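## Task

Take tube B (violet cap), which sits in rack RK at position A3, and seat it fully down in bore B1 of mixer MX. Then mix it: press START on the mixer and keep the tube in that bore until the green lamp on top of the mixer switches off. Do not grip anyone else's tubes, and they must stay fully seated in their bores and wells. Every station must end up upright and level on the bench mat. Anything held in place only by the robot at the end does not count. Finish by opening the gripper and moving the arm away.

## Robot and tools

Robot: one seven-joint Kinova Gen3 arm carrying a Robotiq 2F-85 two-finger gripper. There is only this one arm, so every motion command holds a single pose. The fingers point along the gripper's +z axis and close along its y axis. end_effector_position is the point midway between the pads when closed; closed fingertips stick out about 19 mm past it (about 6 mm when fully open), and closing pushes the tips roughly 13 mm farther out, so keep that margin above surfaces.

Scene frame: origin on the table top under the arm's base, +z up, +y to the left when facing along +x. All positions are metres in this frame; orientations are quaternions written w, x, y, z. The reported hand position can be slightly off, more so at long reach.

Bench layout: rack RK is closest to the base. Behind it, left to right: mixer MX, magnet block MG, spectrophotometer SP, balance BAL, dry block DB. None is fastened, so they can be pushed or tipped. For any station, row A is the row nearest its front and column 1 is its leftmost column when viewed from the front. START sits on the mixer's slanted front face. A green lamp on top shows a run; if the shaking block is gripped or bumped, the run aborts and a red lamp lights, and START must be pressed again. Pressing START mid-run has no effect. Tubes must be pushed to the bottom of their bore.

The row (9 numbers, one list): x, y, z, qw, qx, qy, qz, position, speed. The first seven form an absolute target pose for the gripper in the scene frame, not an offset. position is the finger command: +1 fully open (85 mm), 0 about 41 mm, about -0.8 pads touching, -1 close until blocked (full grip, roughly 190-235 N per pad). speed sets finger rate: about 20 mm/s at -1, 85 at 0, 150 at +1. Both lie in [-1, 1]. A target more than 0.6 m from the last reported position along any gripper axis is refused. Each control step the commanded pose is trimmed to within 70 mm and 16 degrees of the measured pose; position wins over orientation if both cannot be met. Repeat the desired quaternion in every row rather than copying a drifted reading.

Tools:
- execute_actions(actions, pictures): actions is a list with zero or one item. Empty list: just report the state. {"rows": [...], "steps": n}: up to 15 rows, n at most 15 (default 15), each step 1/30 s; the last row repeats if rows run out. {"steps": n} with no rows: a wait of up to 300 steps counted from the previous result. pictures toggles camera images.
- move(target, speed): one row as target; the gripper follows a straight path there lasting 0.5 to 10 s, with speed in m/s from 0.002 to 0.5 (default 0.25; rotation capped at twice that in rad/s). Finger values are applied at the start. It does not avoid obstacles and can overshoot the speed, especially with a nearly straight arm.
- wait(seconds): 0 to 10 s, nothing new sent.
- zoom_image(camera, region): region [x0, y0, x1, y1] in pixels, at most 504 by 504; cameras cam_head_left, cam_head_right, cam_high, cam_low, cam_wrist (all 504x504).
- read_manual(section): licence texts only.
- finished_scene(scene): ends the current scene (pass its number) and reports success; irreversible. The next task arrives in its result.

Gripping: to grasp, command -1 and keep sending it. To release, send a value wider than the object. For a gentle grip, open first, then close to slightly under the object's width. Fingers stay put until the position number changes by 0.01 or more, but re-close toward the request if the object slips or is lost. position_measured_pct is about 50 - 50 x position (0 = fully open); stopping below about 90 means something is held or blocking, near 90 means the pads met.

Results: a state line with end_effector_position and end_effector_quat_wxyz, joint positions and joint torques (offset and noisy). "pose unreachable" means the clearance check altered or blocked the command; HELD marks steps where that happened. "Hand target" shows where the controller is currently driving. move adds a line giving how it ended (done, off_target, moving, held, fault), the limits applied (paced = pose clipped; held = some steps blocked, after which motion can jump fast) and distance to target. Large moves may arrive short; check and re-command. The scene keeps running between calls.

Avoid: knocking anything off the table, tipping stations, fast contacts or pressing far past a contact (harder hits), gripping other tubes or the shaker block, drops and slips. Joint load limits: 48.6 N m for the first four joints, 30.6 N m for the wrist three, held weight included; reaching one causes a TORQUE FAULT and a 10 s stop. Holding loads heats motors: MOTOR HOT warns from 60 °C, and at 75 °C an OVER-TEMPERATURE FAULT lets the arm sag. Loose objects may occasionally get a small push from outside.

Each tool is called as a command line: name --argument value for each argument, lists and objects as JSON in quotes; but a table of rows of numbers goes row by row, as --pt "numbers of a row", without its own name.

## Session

execute_actions --actions '[]'

Scene clock: 0.00 s of 9600.00 s.
end_effector_position=(+0.3199, +0.0337, +0.3662) position_measured_pct=0.0 end_effector_quat_wxyz=(+0.310, +0.943, +0.019, -0.123)
Joint positions: [-0.048  0.502 -0.737  1.629  0.563  1.811  3.827]
Joint velocities: [ 0.001  0.     0.     0.    -0.     0.    -0.001]
Joint torques (N m, as the joint torque sensors report them, + toward a larger angle): no reading
Hand target: +0.320, +0.034, +0.366; +0.310, +0.943, +0.019, -0.123

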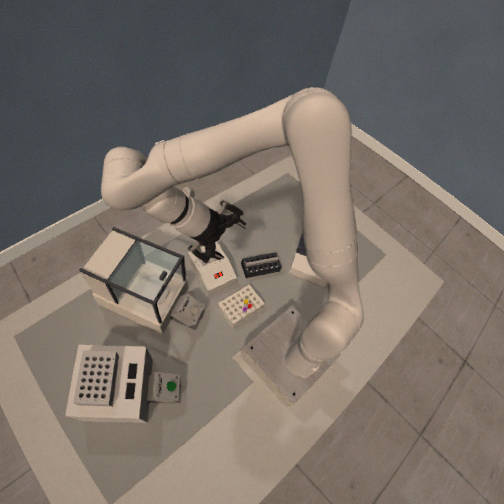

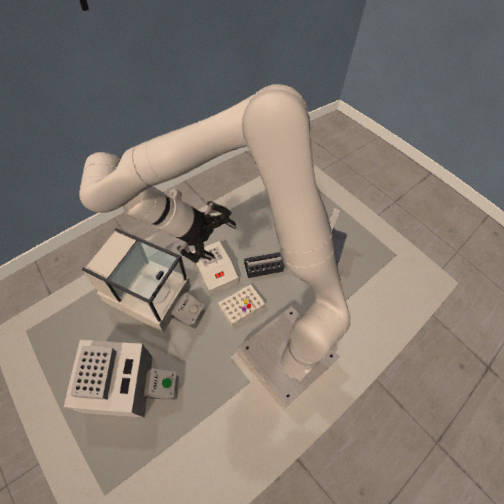

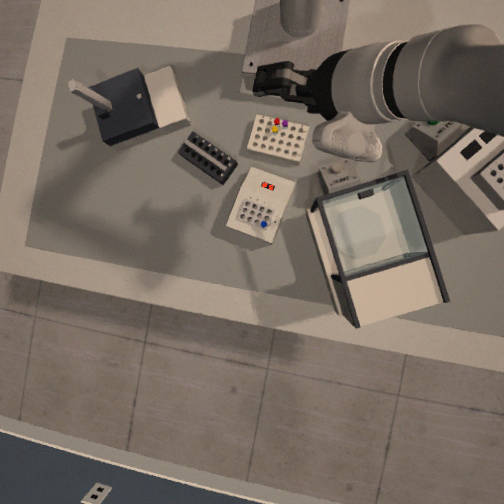

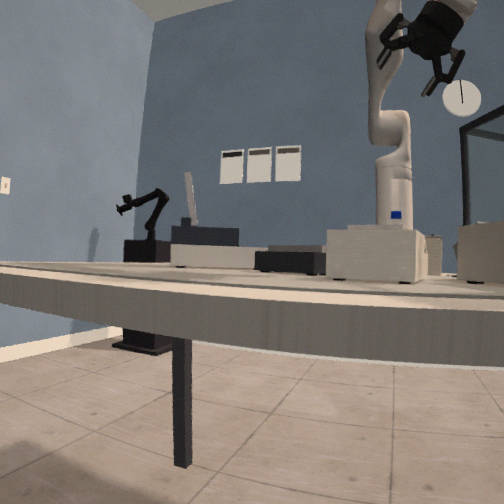

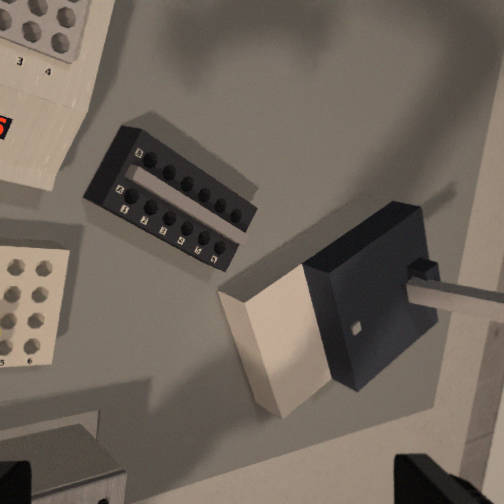

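move --target '[0.22, 0.0, 0.20, 0, 1, 0, 0, 0.2, 0]' --speed 0.2

Scene clock: 4.00 s of 9600.00 s.
end_effector_position=(+0.2198, +0.0002, +0.2002) position_measured_pct=40.1 end_effector_quat_wxyz=(+0.001, +1.000, +0.001, -0.000)
Joint positions: [ 0.602  0.216 -0.8    2.454  0.311  0.562  4.23 ]
Joint velocities: [ 0.013  0.002  0.005  0.004 -0.004 -0.009  0.012]
Joint torques (N m, as the joint torque sensors report them, + toward a larger angle): [-0.09 -6.67 -0.93 -4.61 -0.12 -0.22 -0.36]
Hand target: +0.220, -0.000, +0.200; +0.001, +1.000, +0.001, -0.000
Off the commanded pose: 0.000 m, 0 deg.
move: done

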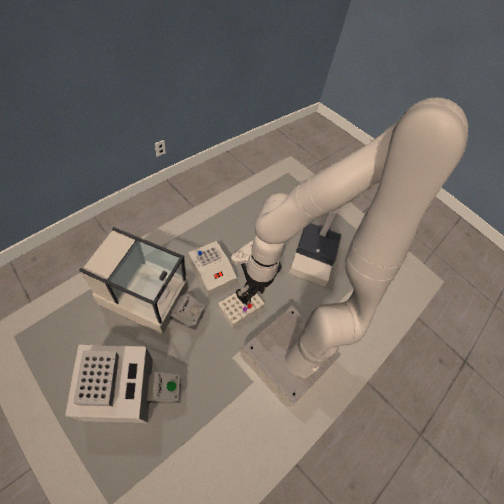

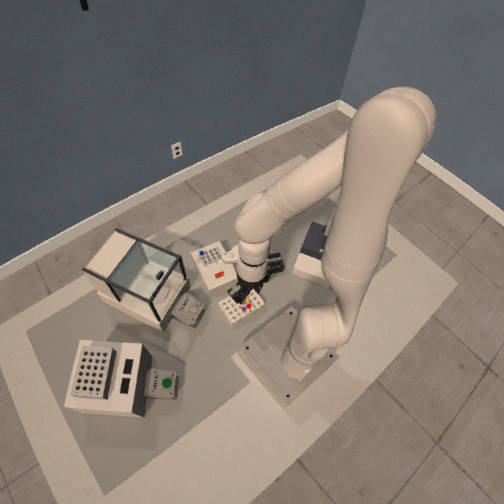

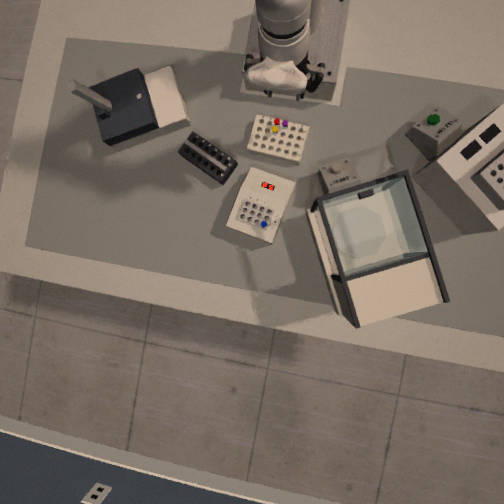

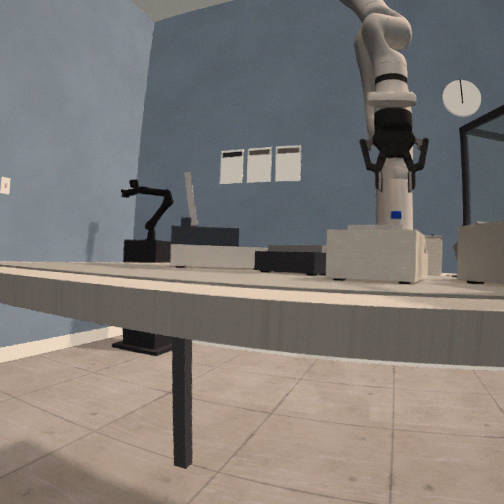

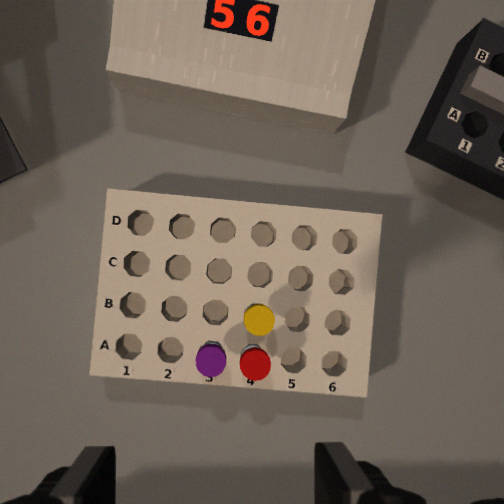

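move --target '[0.235, 0.006, 0.14, 0, 0.7402, 0.6724, 0, -0.15, 0]' --speed 0.15

Scene clock: 22.03 s of 9600.00 s.
end_effector_position=(+0.2350, +0.0065, +0.1401) position_measured_pct=57.5 end_effector_quat_wxyz=(-0.001, +0.740, +0.672, +0.001)
Joint positions: [ 0.562  0.524 -0.882  2.494  0.968  0.496  4.999]
Joint velocities: [0.    0.004 0.    0.    0.003 0.    0.007]
Joint torques (N m, as the joint torque sensors report them, + toward a larger angle): [-0.34 -9.73 -1.43 -2.48  0.17 -0.42  0.37]
Hand target: +0.235, +0.007, +0.140; -0.001, +0.740, +0.672, +0.001
Off the commanded pose: 0.001 m, 0 deg.
move: done

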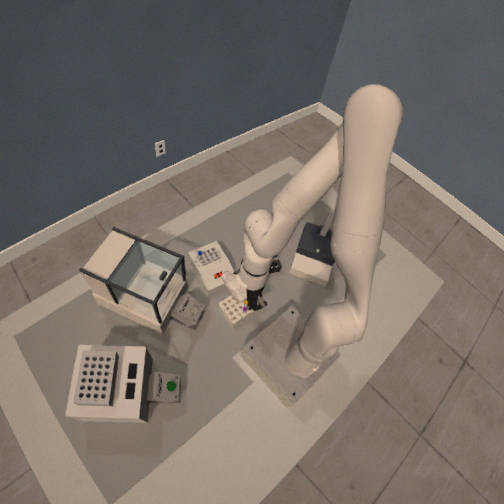

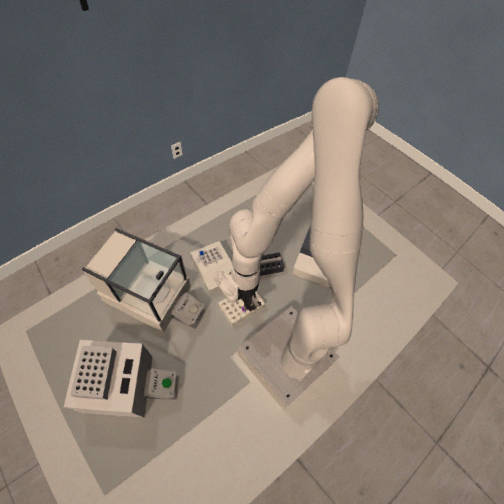

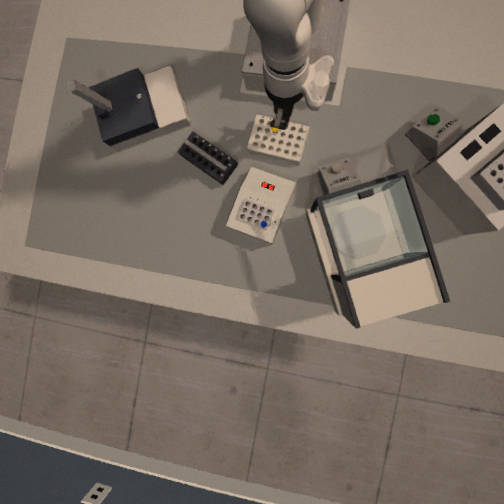

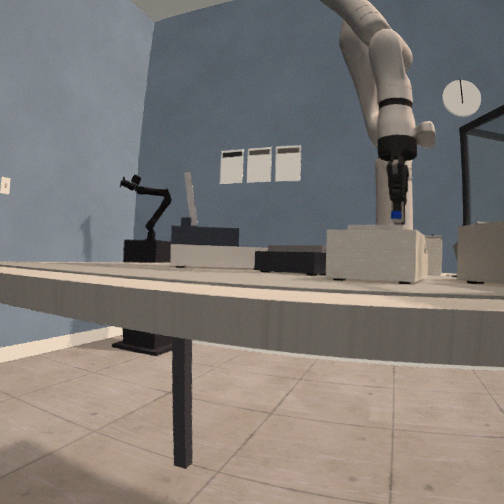

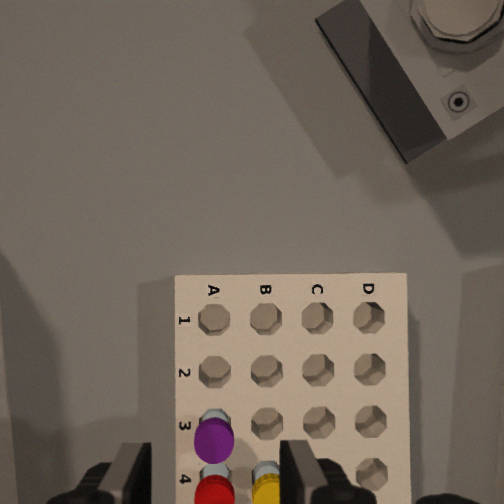

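move --target '[0.2354, 0.010, 0.086, 0, 0.7402, 0.6724, 0, -0.15, 0]' --speed 0.04

Scene clock: 31.97 s of 9600.00 s.
end_effector_position=(+0.2354, +0.0102, +0.0863) position_measured_pct=57.5 end_effector_quat_wxyz=(-0.001, +0.740, +0.672, -0.000)
Joint positions: [ 0.372  0.704 -0.675  2.535  1.517  0.424  4.466]
Joint velocities: [-0.005  0.012 -0.004  0.01   0.051  0.007 -0.053]
Joint torques (N m, as the joint torque sensors report them, + toward a larger angle): [  0.11 -11.62  -1.42  -0.17  -0.05  -0.38   0.12]
Hand target: +0.235, +0.010, +0.086; -0.001, +0.740, +0.672, -0.000
Off the commanded pose: 0.000 m, 0 deg.
move: done

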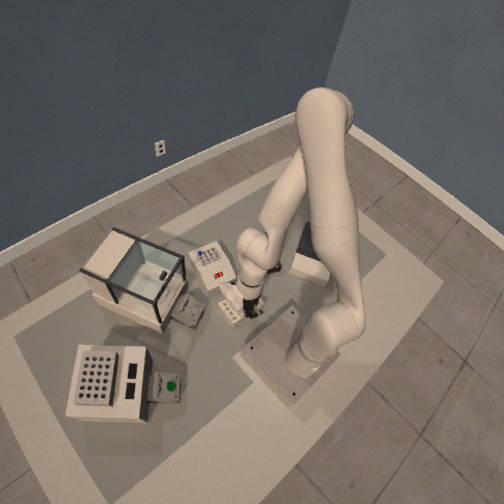

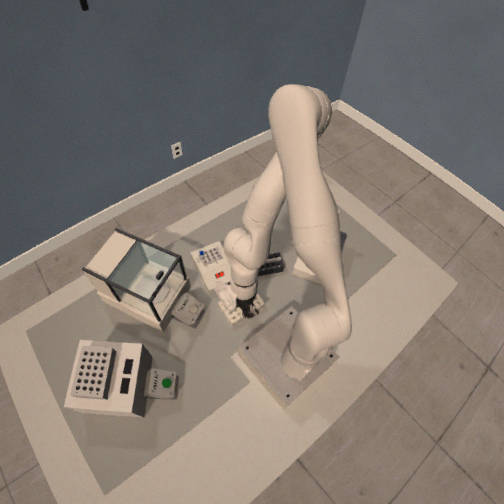

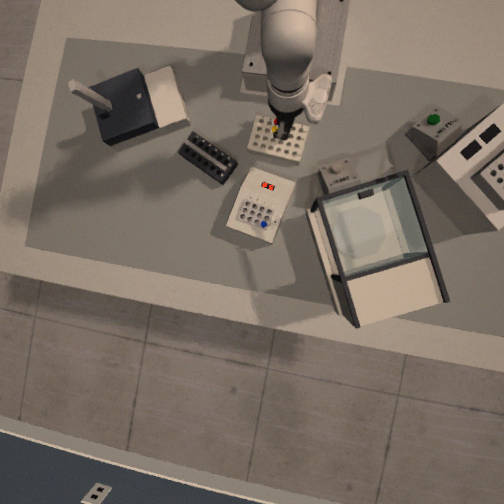

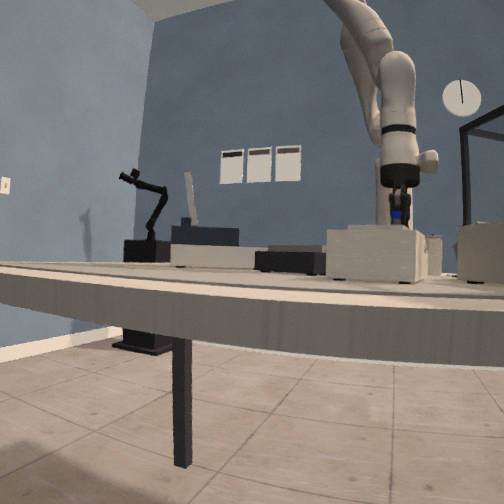

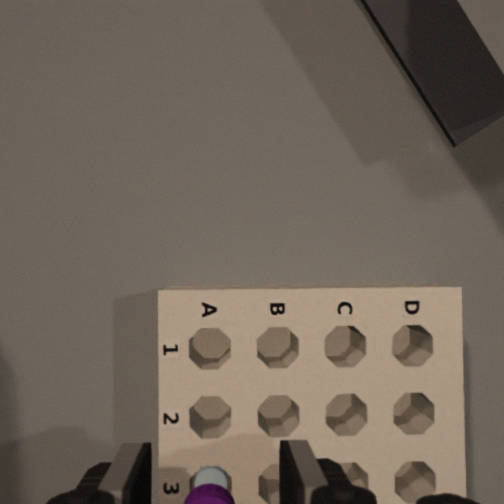

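move --target '[0.2345, 0.010, 0.086, 0, 0.7402, 0.6724, 0, -1, -0.5]' --speed 0.02

move --target '[0.2345, 0.010, 0.30, 0, 0.7402, 0.6724, 0, -1, -0.5]' --speed 0.08

Scene clock: 38.07 s of 9600.00 s.
end_effector_position=(+0.2345, +0.0101, +0.0862) position_measured_pct=84.1 end_effector_quat_wxyz=(+0.000, +0.740, +0.673, +0.000)
Joint positions: [ 0.372  0.705 -0.676  2.539  1.53   0.426  4.451]
Joint velocities: [-0.    -0.    -0.001  0.     0.001  0.     0.003]
Joint torques (N m, as the joint torque sensors report them, + toward a larger angle): [  0.22 -10.38  -2.09  -0.38  -0.07  -0.16   0.02]
Hand target: +0.234, +0.010, +0.086; -0.000, +0.740, +0.672, -0.000
Off the commanded pose: 0.000 m, 0 deg.
move: done

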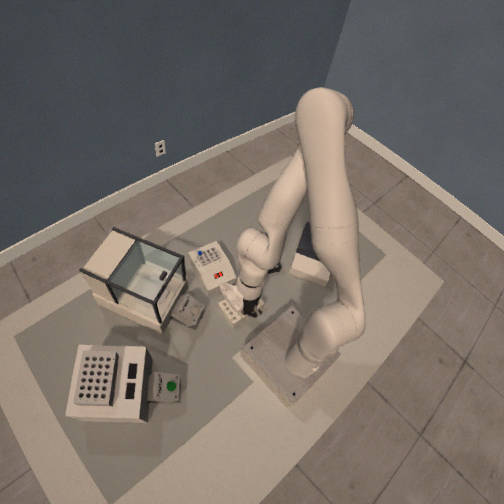

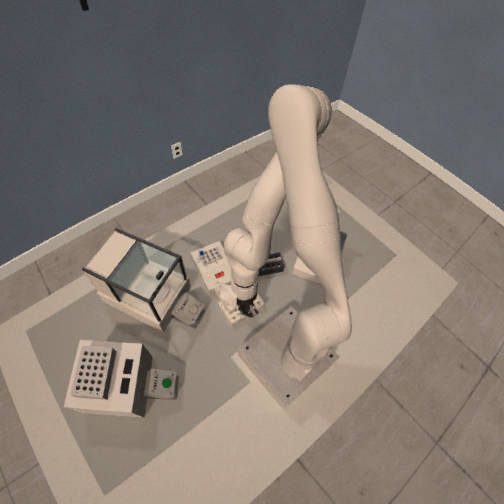

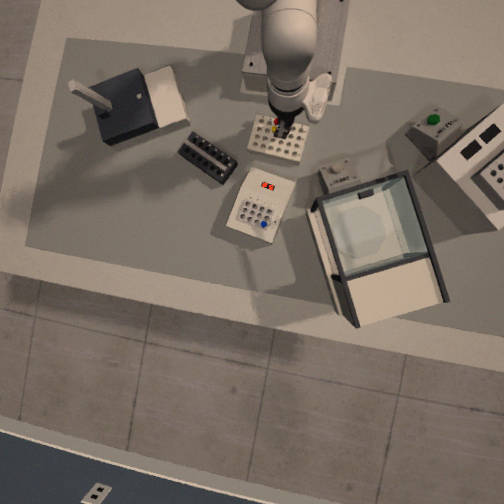

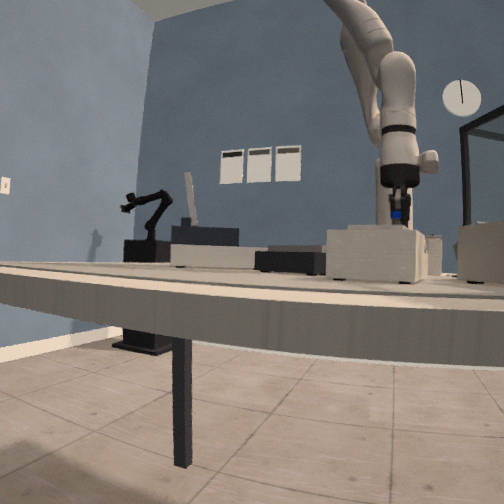

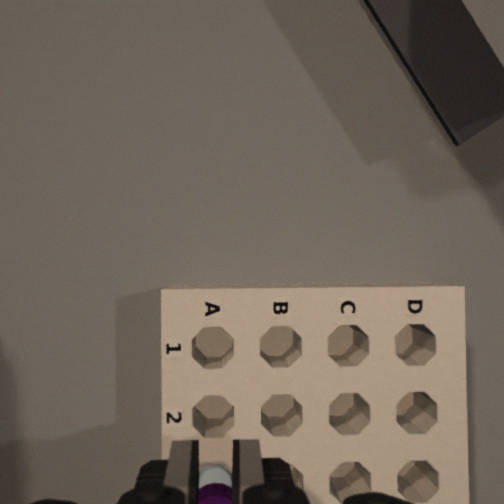

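Scene clock: 41.27 s of 9600.00 s.
end_effector_position=(+0.2346, +0.0087, +0.2995) position_measured_pct=84.1 end_effector_quat_wxyz=(+0.001, +0.740, +0.672, -0.002)
Joint positions: [ 1.245 -0.086 -1.261  2.205 -0.084  0.967  6.186]
Joint velocities: [-0.005 -0.036  0.04   0.007 -0.036 -0.004  0.051]
Joint torques (N m, as the joint torque sensors report them, + toward a larger angle): [-0.21 -0.72  0.78 -7.06 -0.07  0.24 -0.21]
Hand target: +0.235, +0.008, +0.300; +0.002, +0.741, +0.672, -0.002
Off the commanded pose: 0.001 m, 0 deg.
move: done

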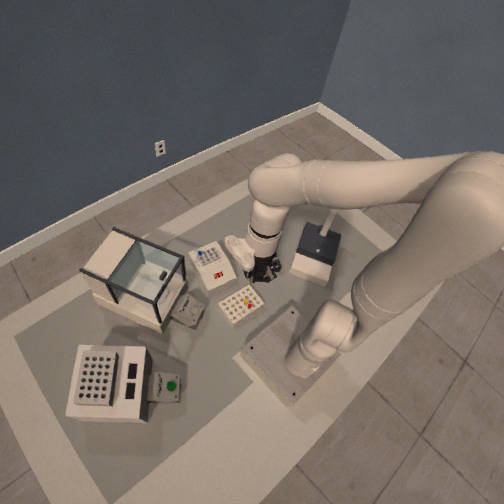

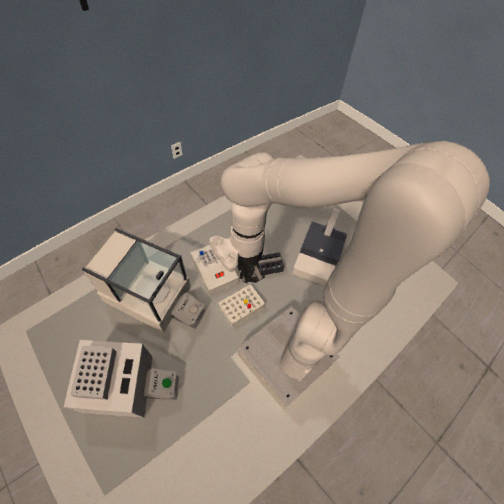

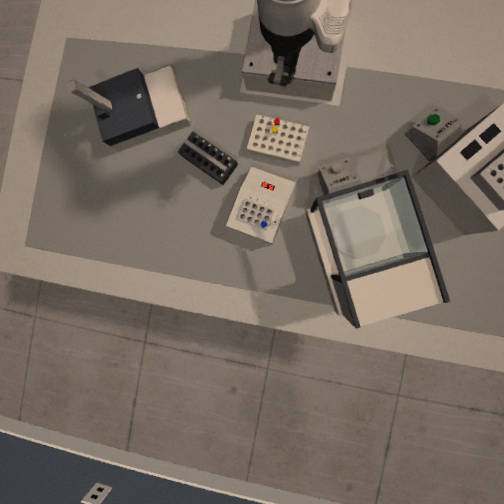

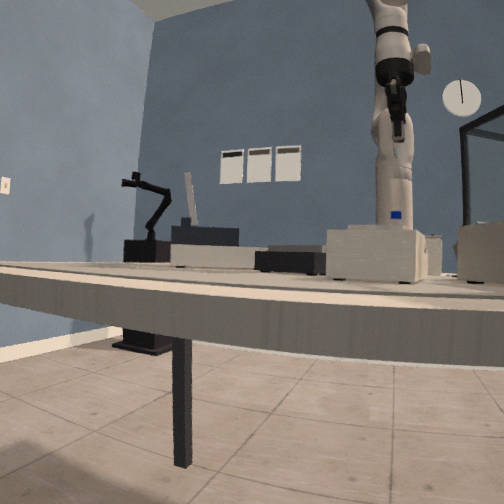

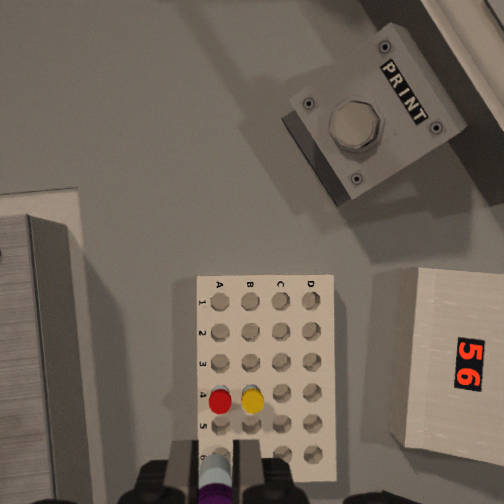

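move --target '[0.22, 0.40, 0.31, 0, 0.7402, 0.6724, 0, -1, -0.5]' --speed 0.2

Scene clock: 47.70 s of 9600.00 s.
end_effector_position=(+0.2200, +0.4002, +0.3098) position_measured_pct=84.1 end_effector_quat_wxyz=(-0.000, +0.740, +0.672, +0.001)
Joint positions: [ 1.477 -0.663 -2.079  1.556 -0.59   1.283  5.636]
Joint velocities: [ 0.006 -0.008 -0.002 -0.005  0.     0.004 -0.   ]
Joint torques (N m, as the joint torque sensors report them, + toward a larger angle): [-0.21 17.15  5.28 -7.17  0.22 -0.48  0.38]
Hand target: +0.220, +0.400, +0.310; +0.000, +0.741, +0.672, +0.001
Off the commanded pose: 0.000 m, 0 deg.
move: done

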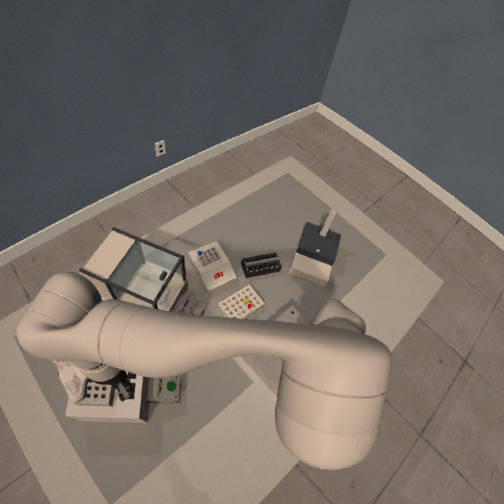

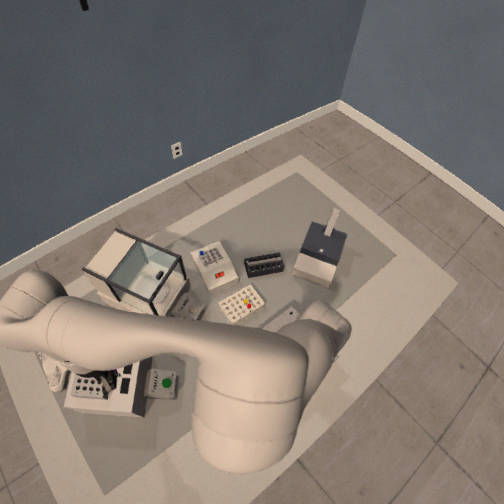

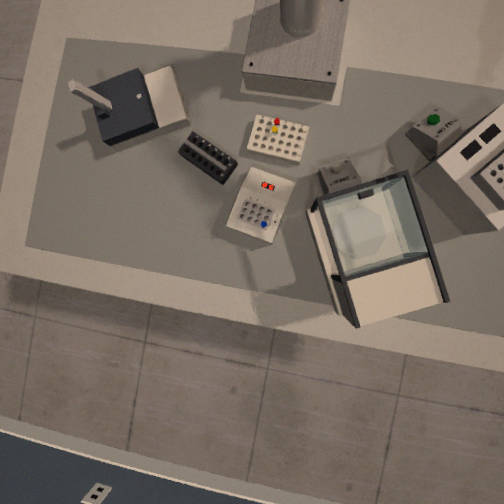

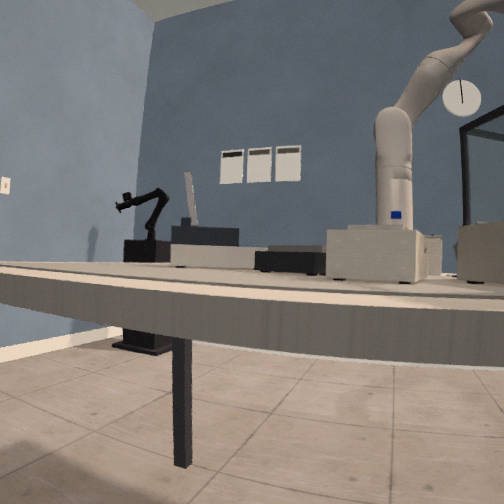

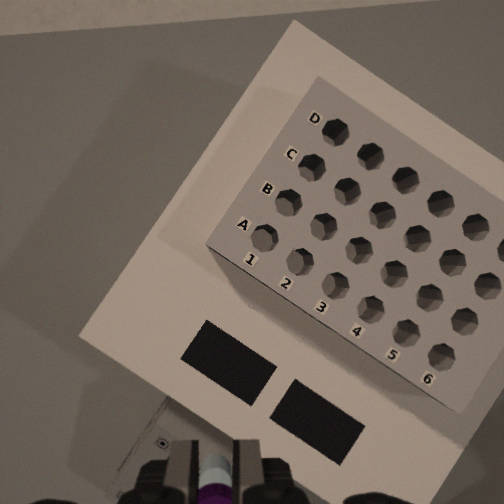

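move --target '[0.259, 0.481, 0.262, 0, 0.7402, 0.6724, 0, -1, -0.5]' --speed 0.1

zoom_image --camera "cam_wrist" --region '[116, 304, 316, 504]'

Scene clock: 54.80 s of 9600.00 s.
end_effector_position=(+0.2588, +0.4811, +0.2621) position_measured_pct=84.1 end_effector_quat_wxyz=(-0.000, +0.740, +0.672, +0.000)
Joint positions: [ 1.637 -0.872 -2.187  1.294 -0.695  1.323  5.594]
Joint velocities: [ 0.005 -0.005 -0.001 -0.004  0.     0.002 -0.   ]
Joint torques (N m, as the joint torque sensors report them, + toward a larger angle): [-0.52 21.64  5.92 -7.06 -0.07 -0.17  0.13]
Hand target: +0.259, +0.481, +0.262; -0.000, +0.740, +0.672, +0.000
Off the commanded pose: 0.000 m, 0 deg.
move: done

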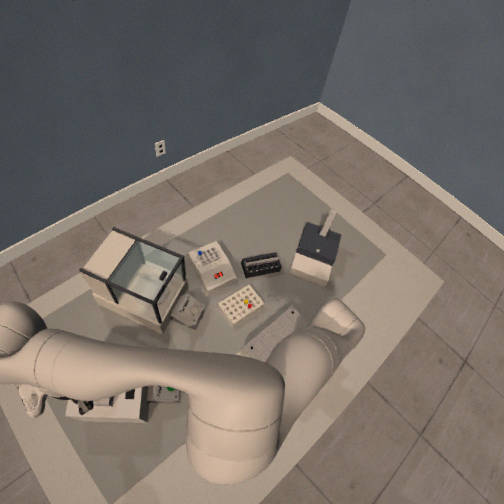

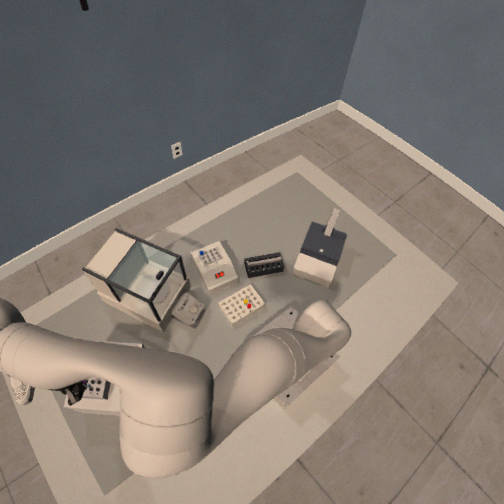

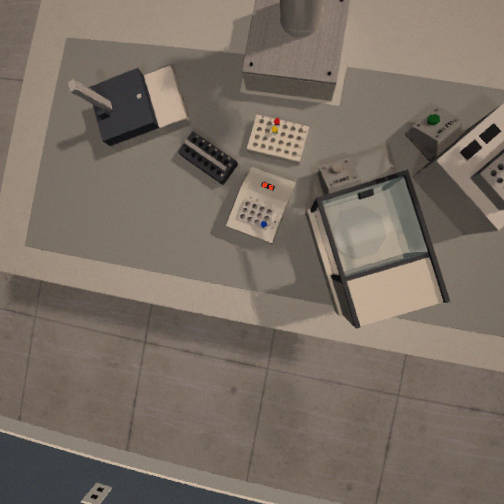

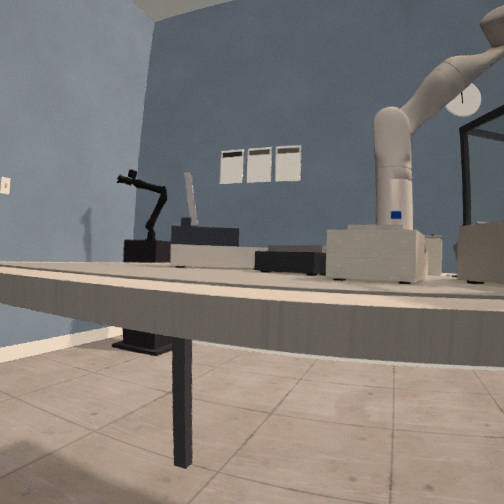

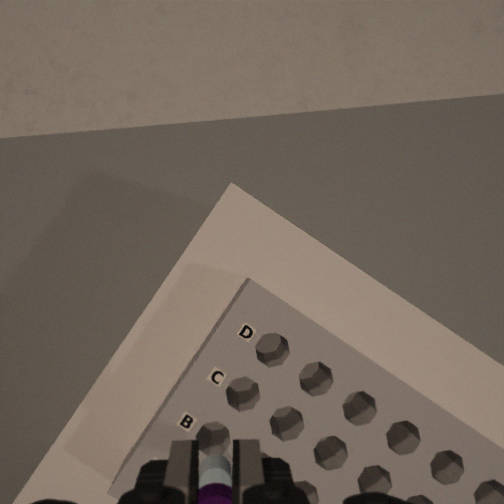

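Region (116, 304, 316, 504) of cam_wrist's 504x504 image, scaled by 2.520.

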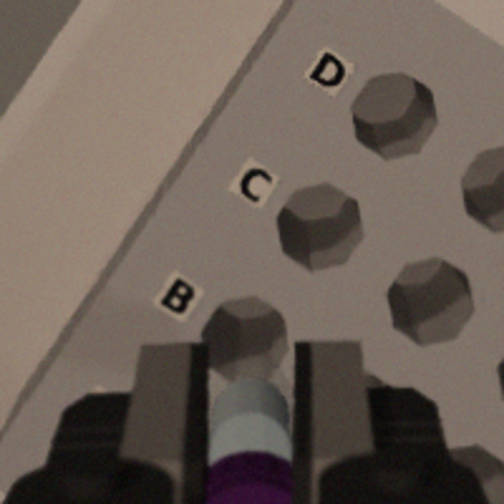

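move --target '[0.2594, 0.485, 0.252, 0, 0.7402, 0.6724, 0, -1, -0.5]' --speed 0.03

zoom_image --camera "cam_wrist" --region '[136, 344, 296, 504]'

Scene clock: 64.50 s of 9600.00 s.
end_effector_position=(+0.2593, +0.4850, +0.2521) position_measured_pct=84.1 end_effector_quat_wxyz=(-0.000, +0.740, +0.672, +0.000)
Joint positions: [ 1.641 -0.89  -2.196  1.293 -0.705  1.308  5.594]
Joint velocities: [ 0.001 -0.002  0.001 -0.001  0.001 -0.001  0.   ]
Joint torques (N m, as the joint torque sensors report them, + toward a larger angle): [-0.17 21.8   6.14 -6.74 -0.15  0.19 -0.11]
Hand target: +0.259, +0.485, +0.252; -0.000, +0.740, +0.672, -0.000
Off the commanded pose: 0.000 m, 0 deg.
move: done

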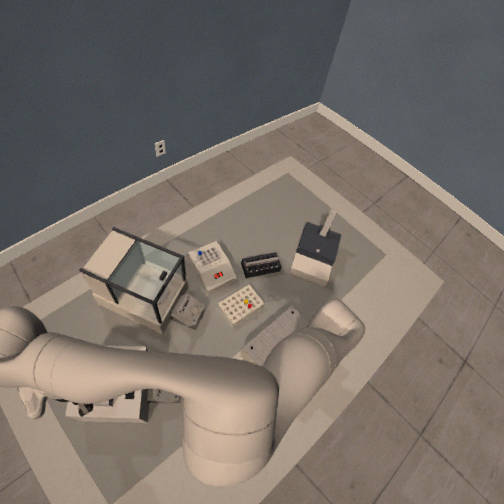

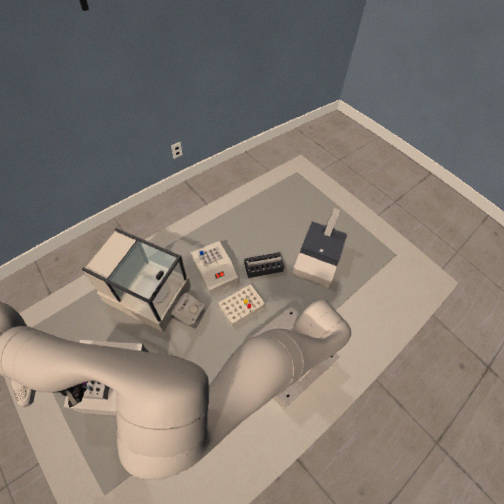

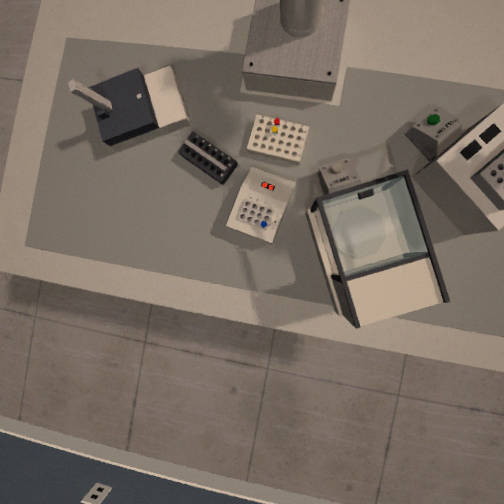

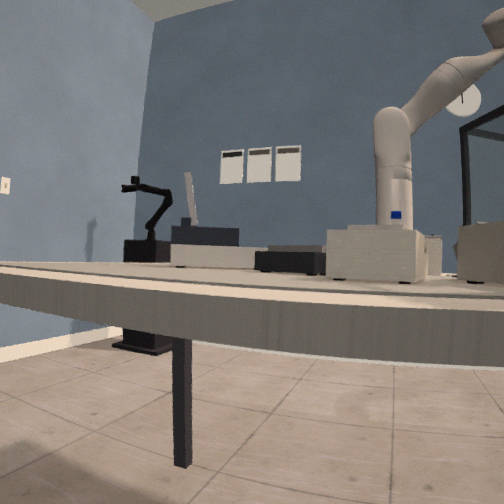

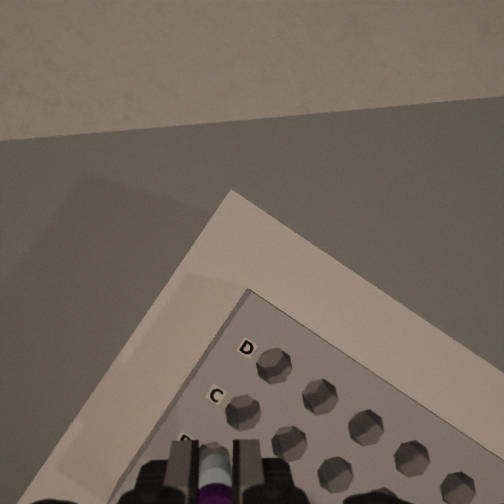

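Region (136, 344, 296, 504) of cam_wrist's 504x504 image, scaled by 3.150.

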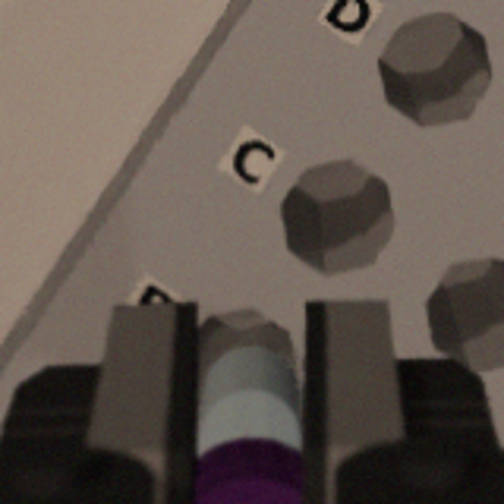

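move --target '[0.2584, 0.4846, 0.236, 0, 0.7402, 0.6724, 0, -1, -0.5]' --speed 0.01

Scene clock: 69.70 s of 9600.00 s.
end_effector_position=(+0.2583, +0.4846, +0.2362) position_measured_pct=84.1 end_effector_quat_wxyz=(-0.000, +0.740, +0.672, -0.000)
Joint positions: [ 1.638 -0.906 -2.203  1.32  -0.721  1.274  5.608]
Joint velocities: [ 0.    -0.004 -0.001 -0.001  0.001 -0.001 -0.003]
Joint torques (N m, as the joint torque sensors report them, + toward a larger angle): [-0.33 22.04  5.96 -6.55 -0.16 -0.14  0.54]
Hand target: +0.258, +0.485, +0.236; -0.000, +0.740, +0.672, -0.000
Off the commanded pose: 0.000 m, 0 deg.
move: done

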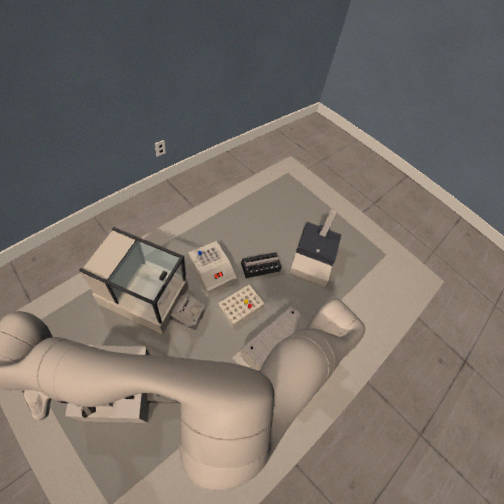

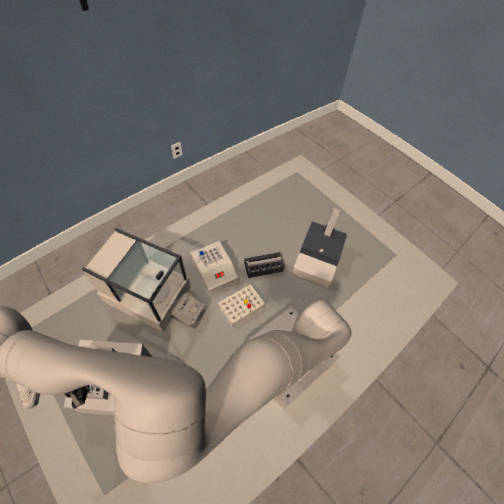

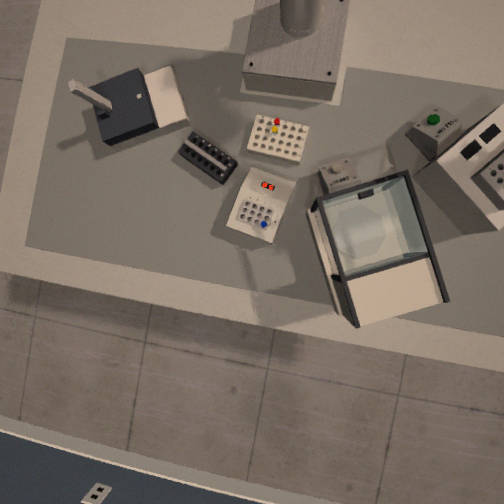

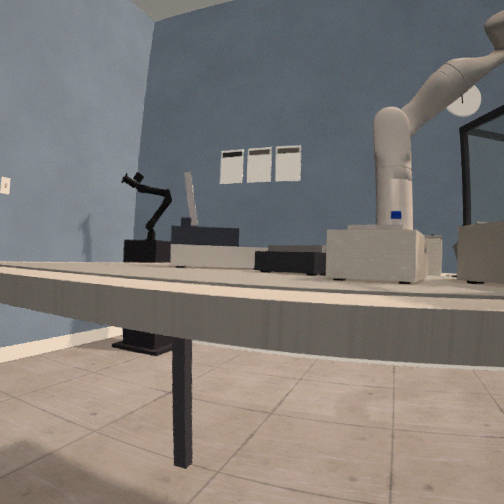

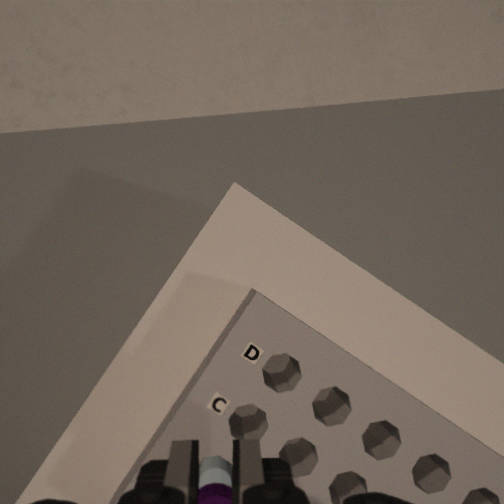

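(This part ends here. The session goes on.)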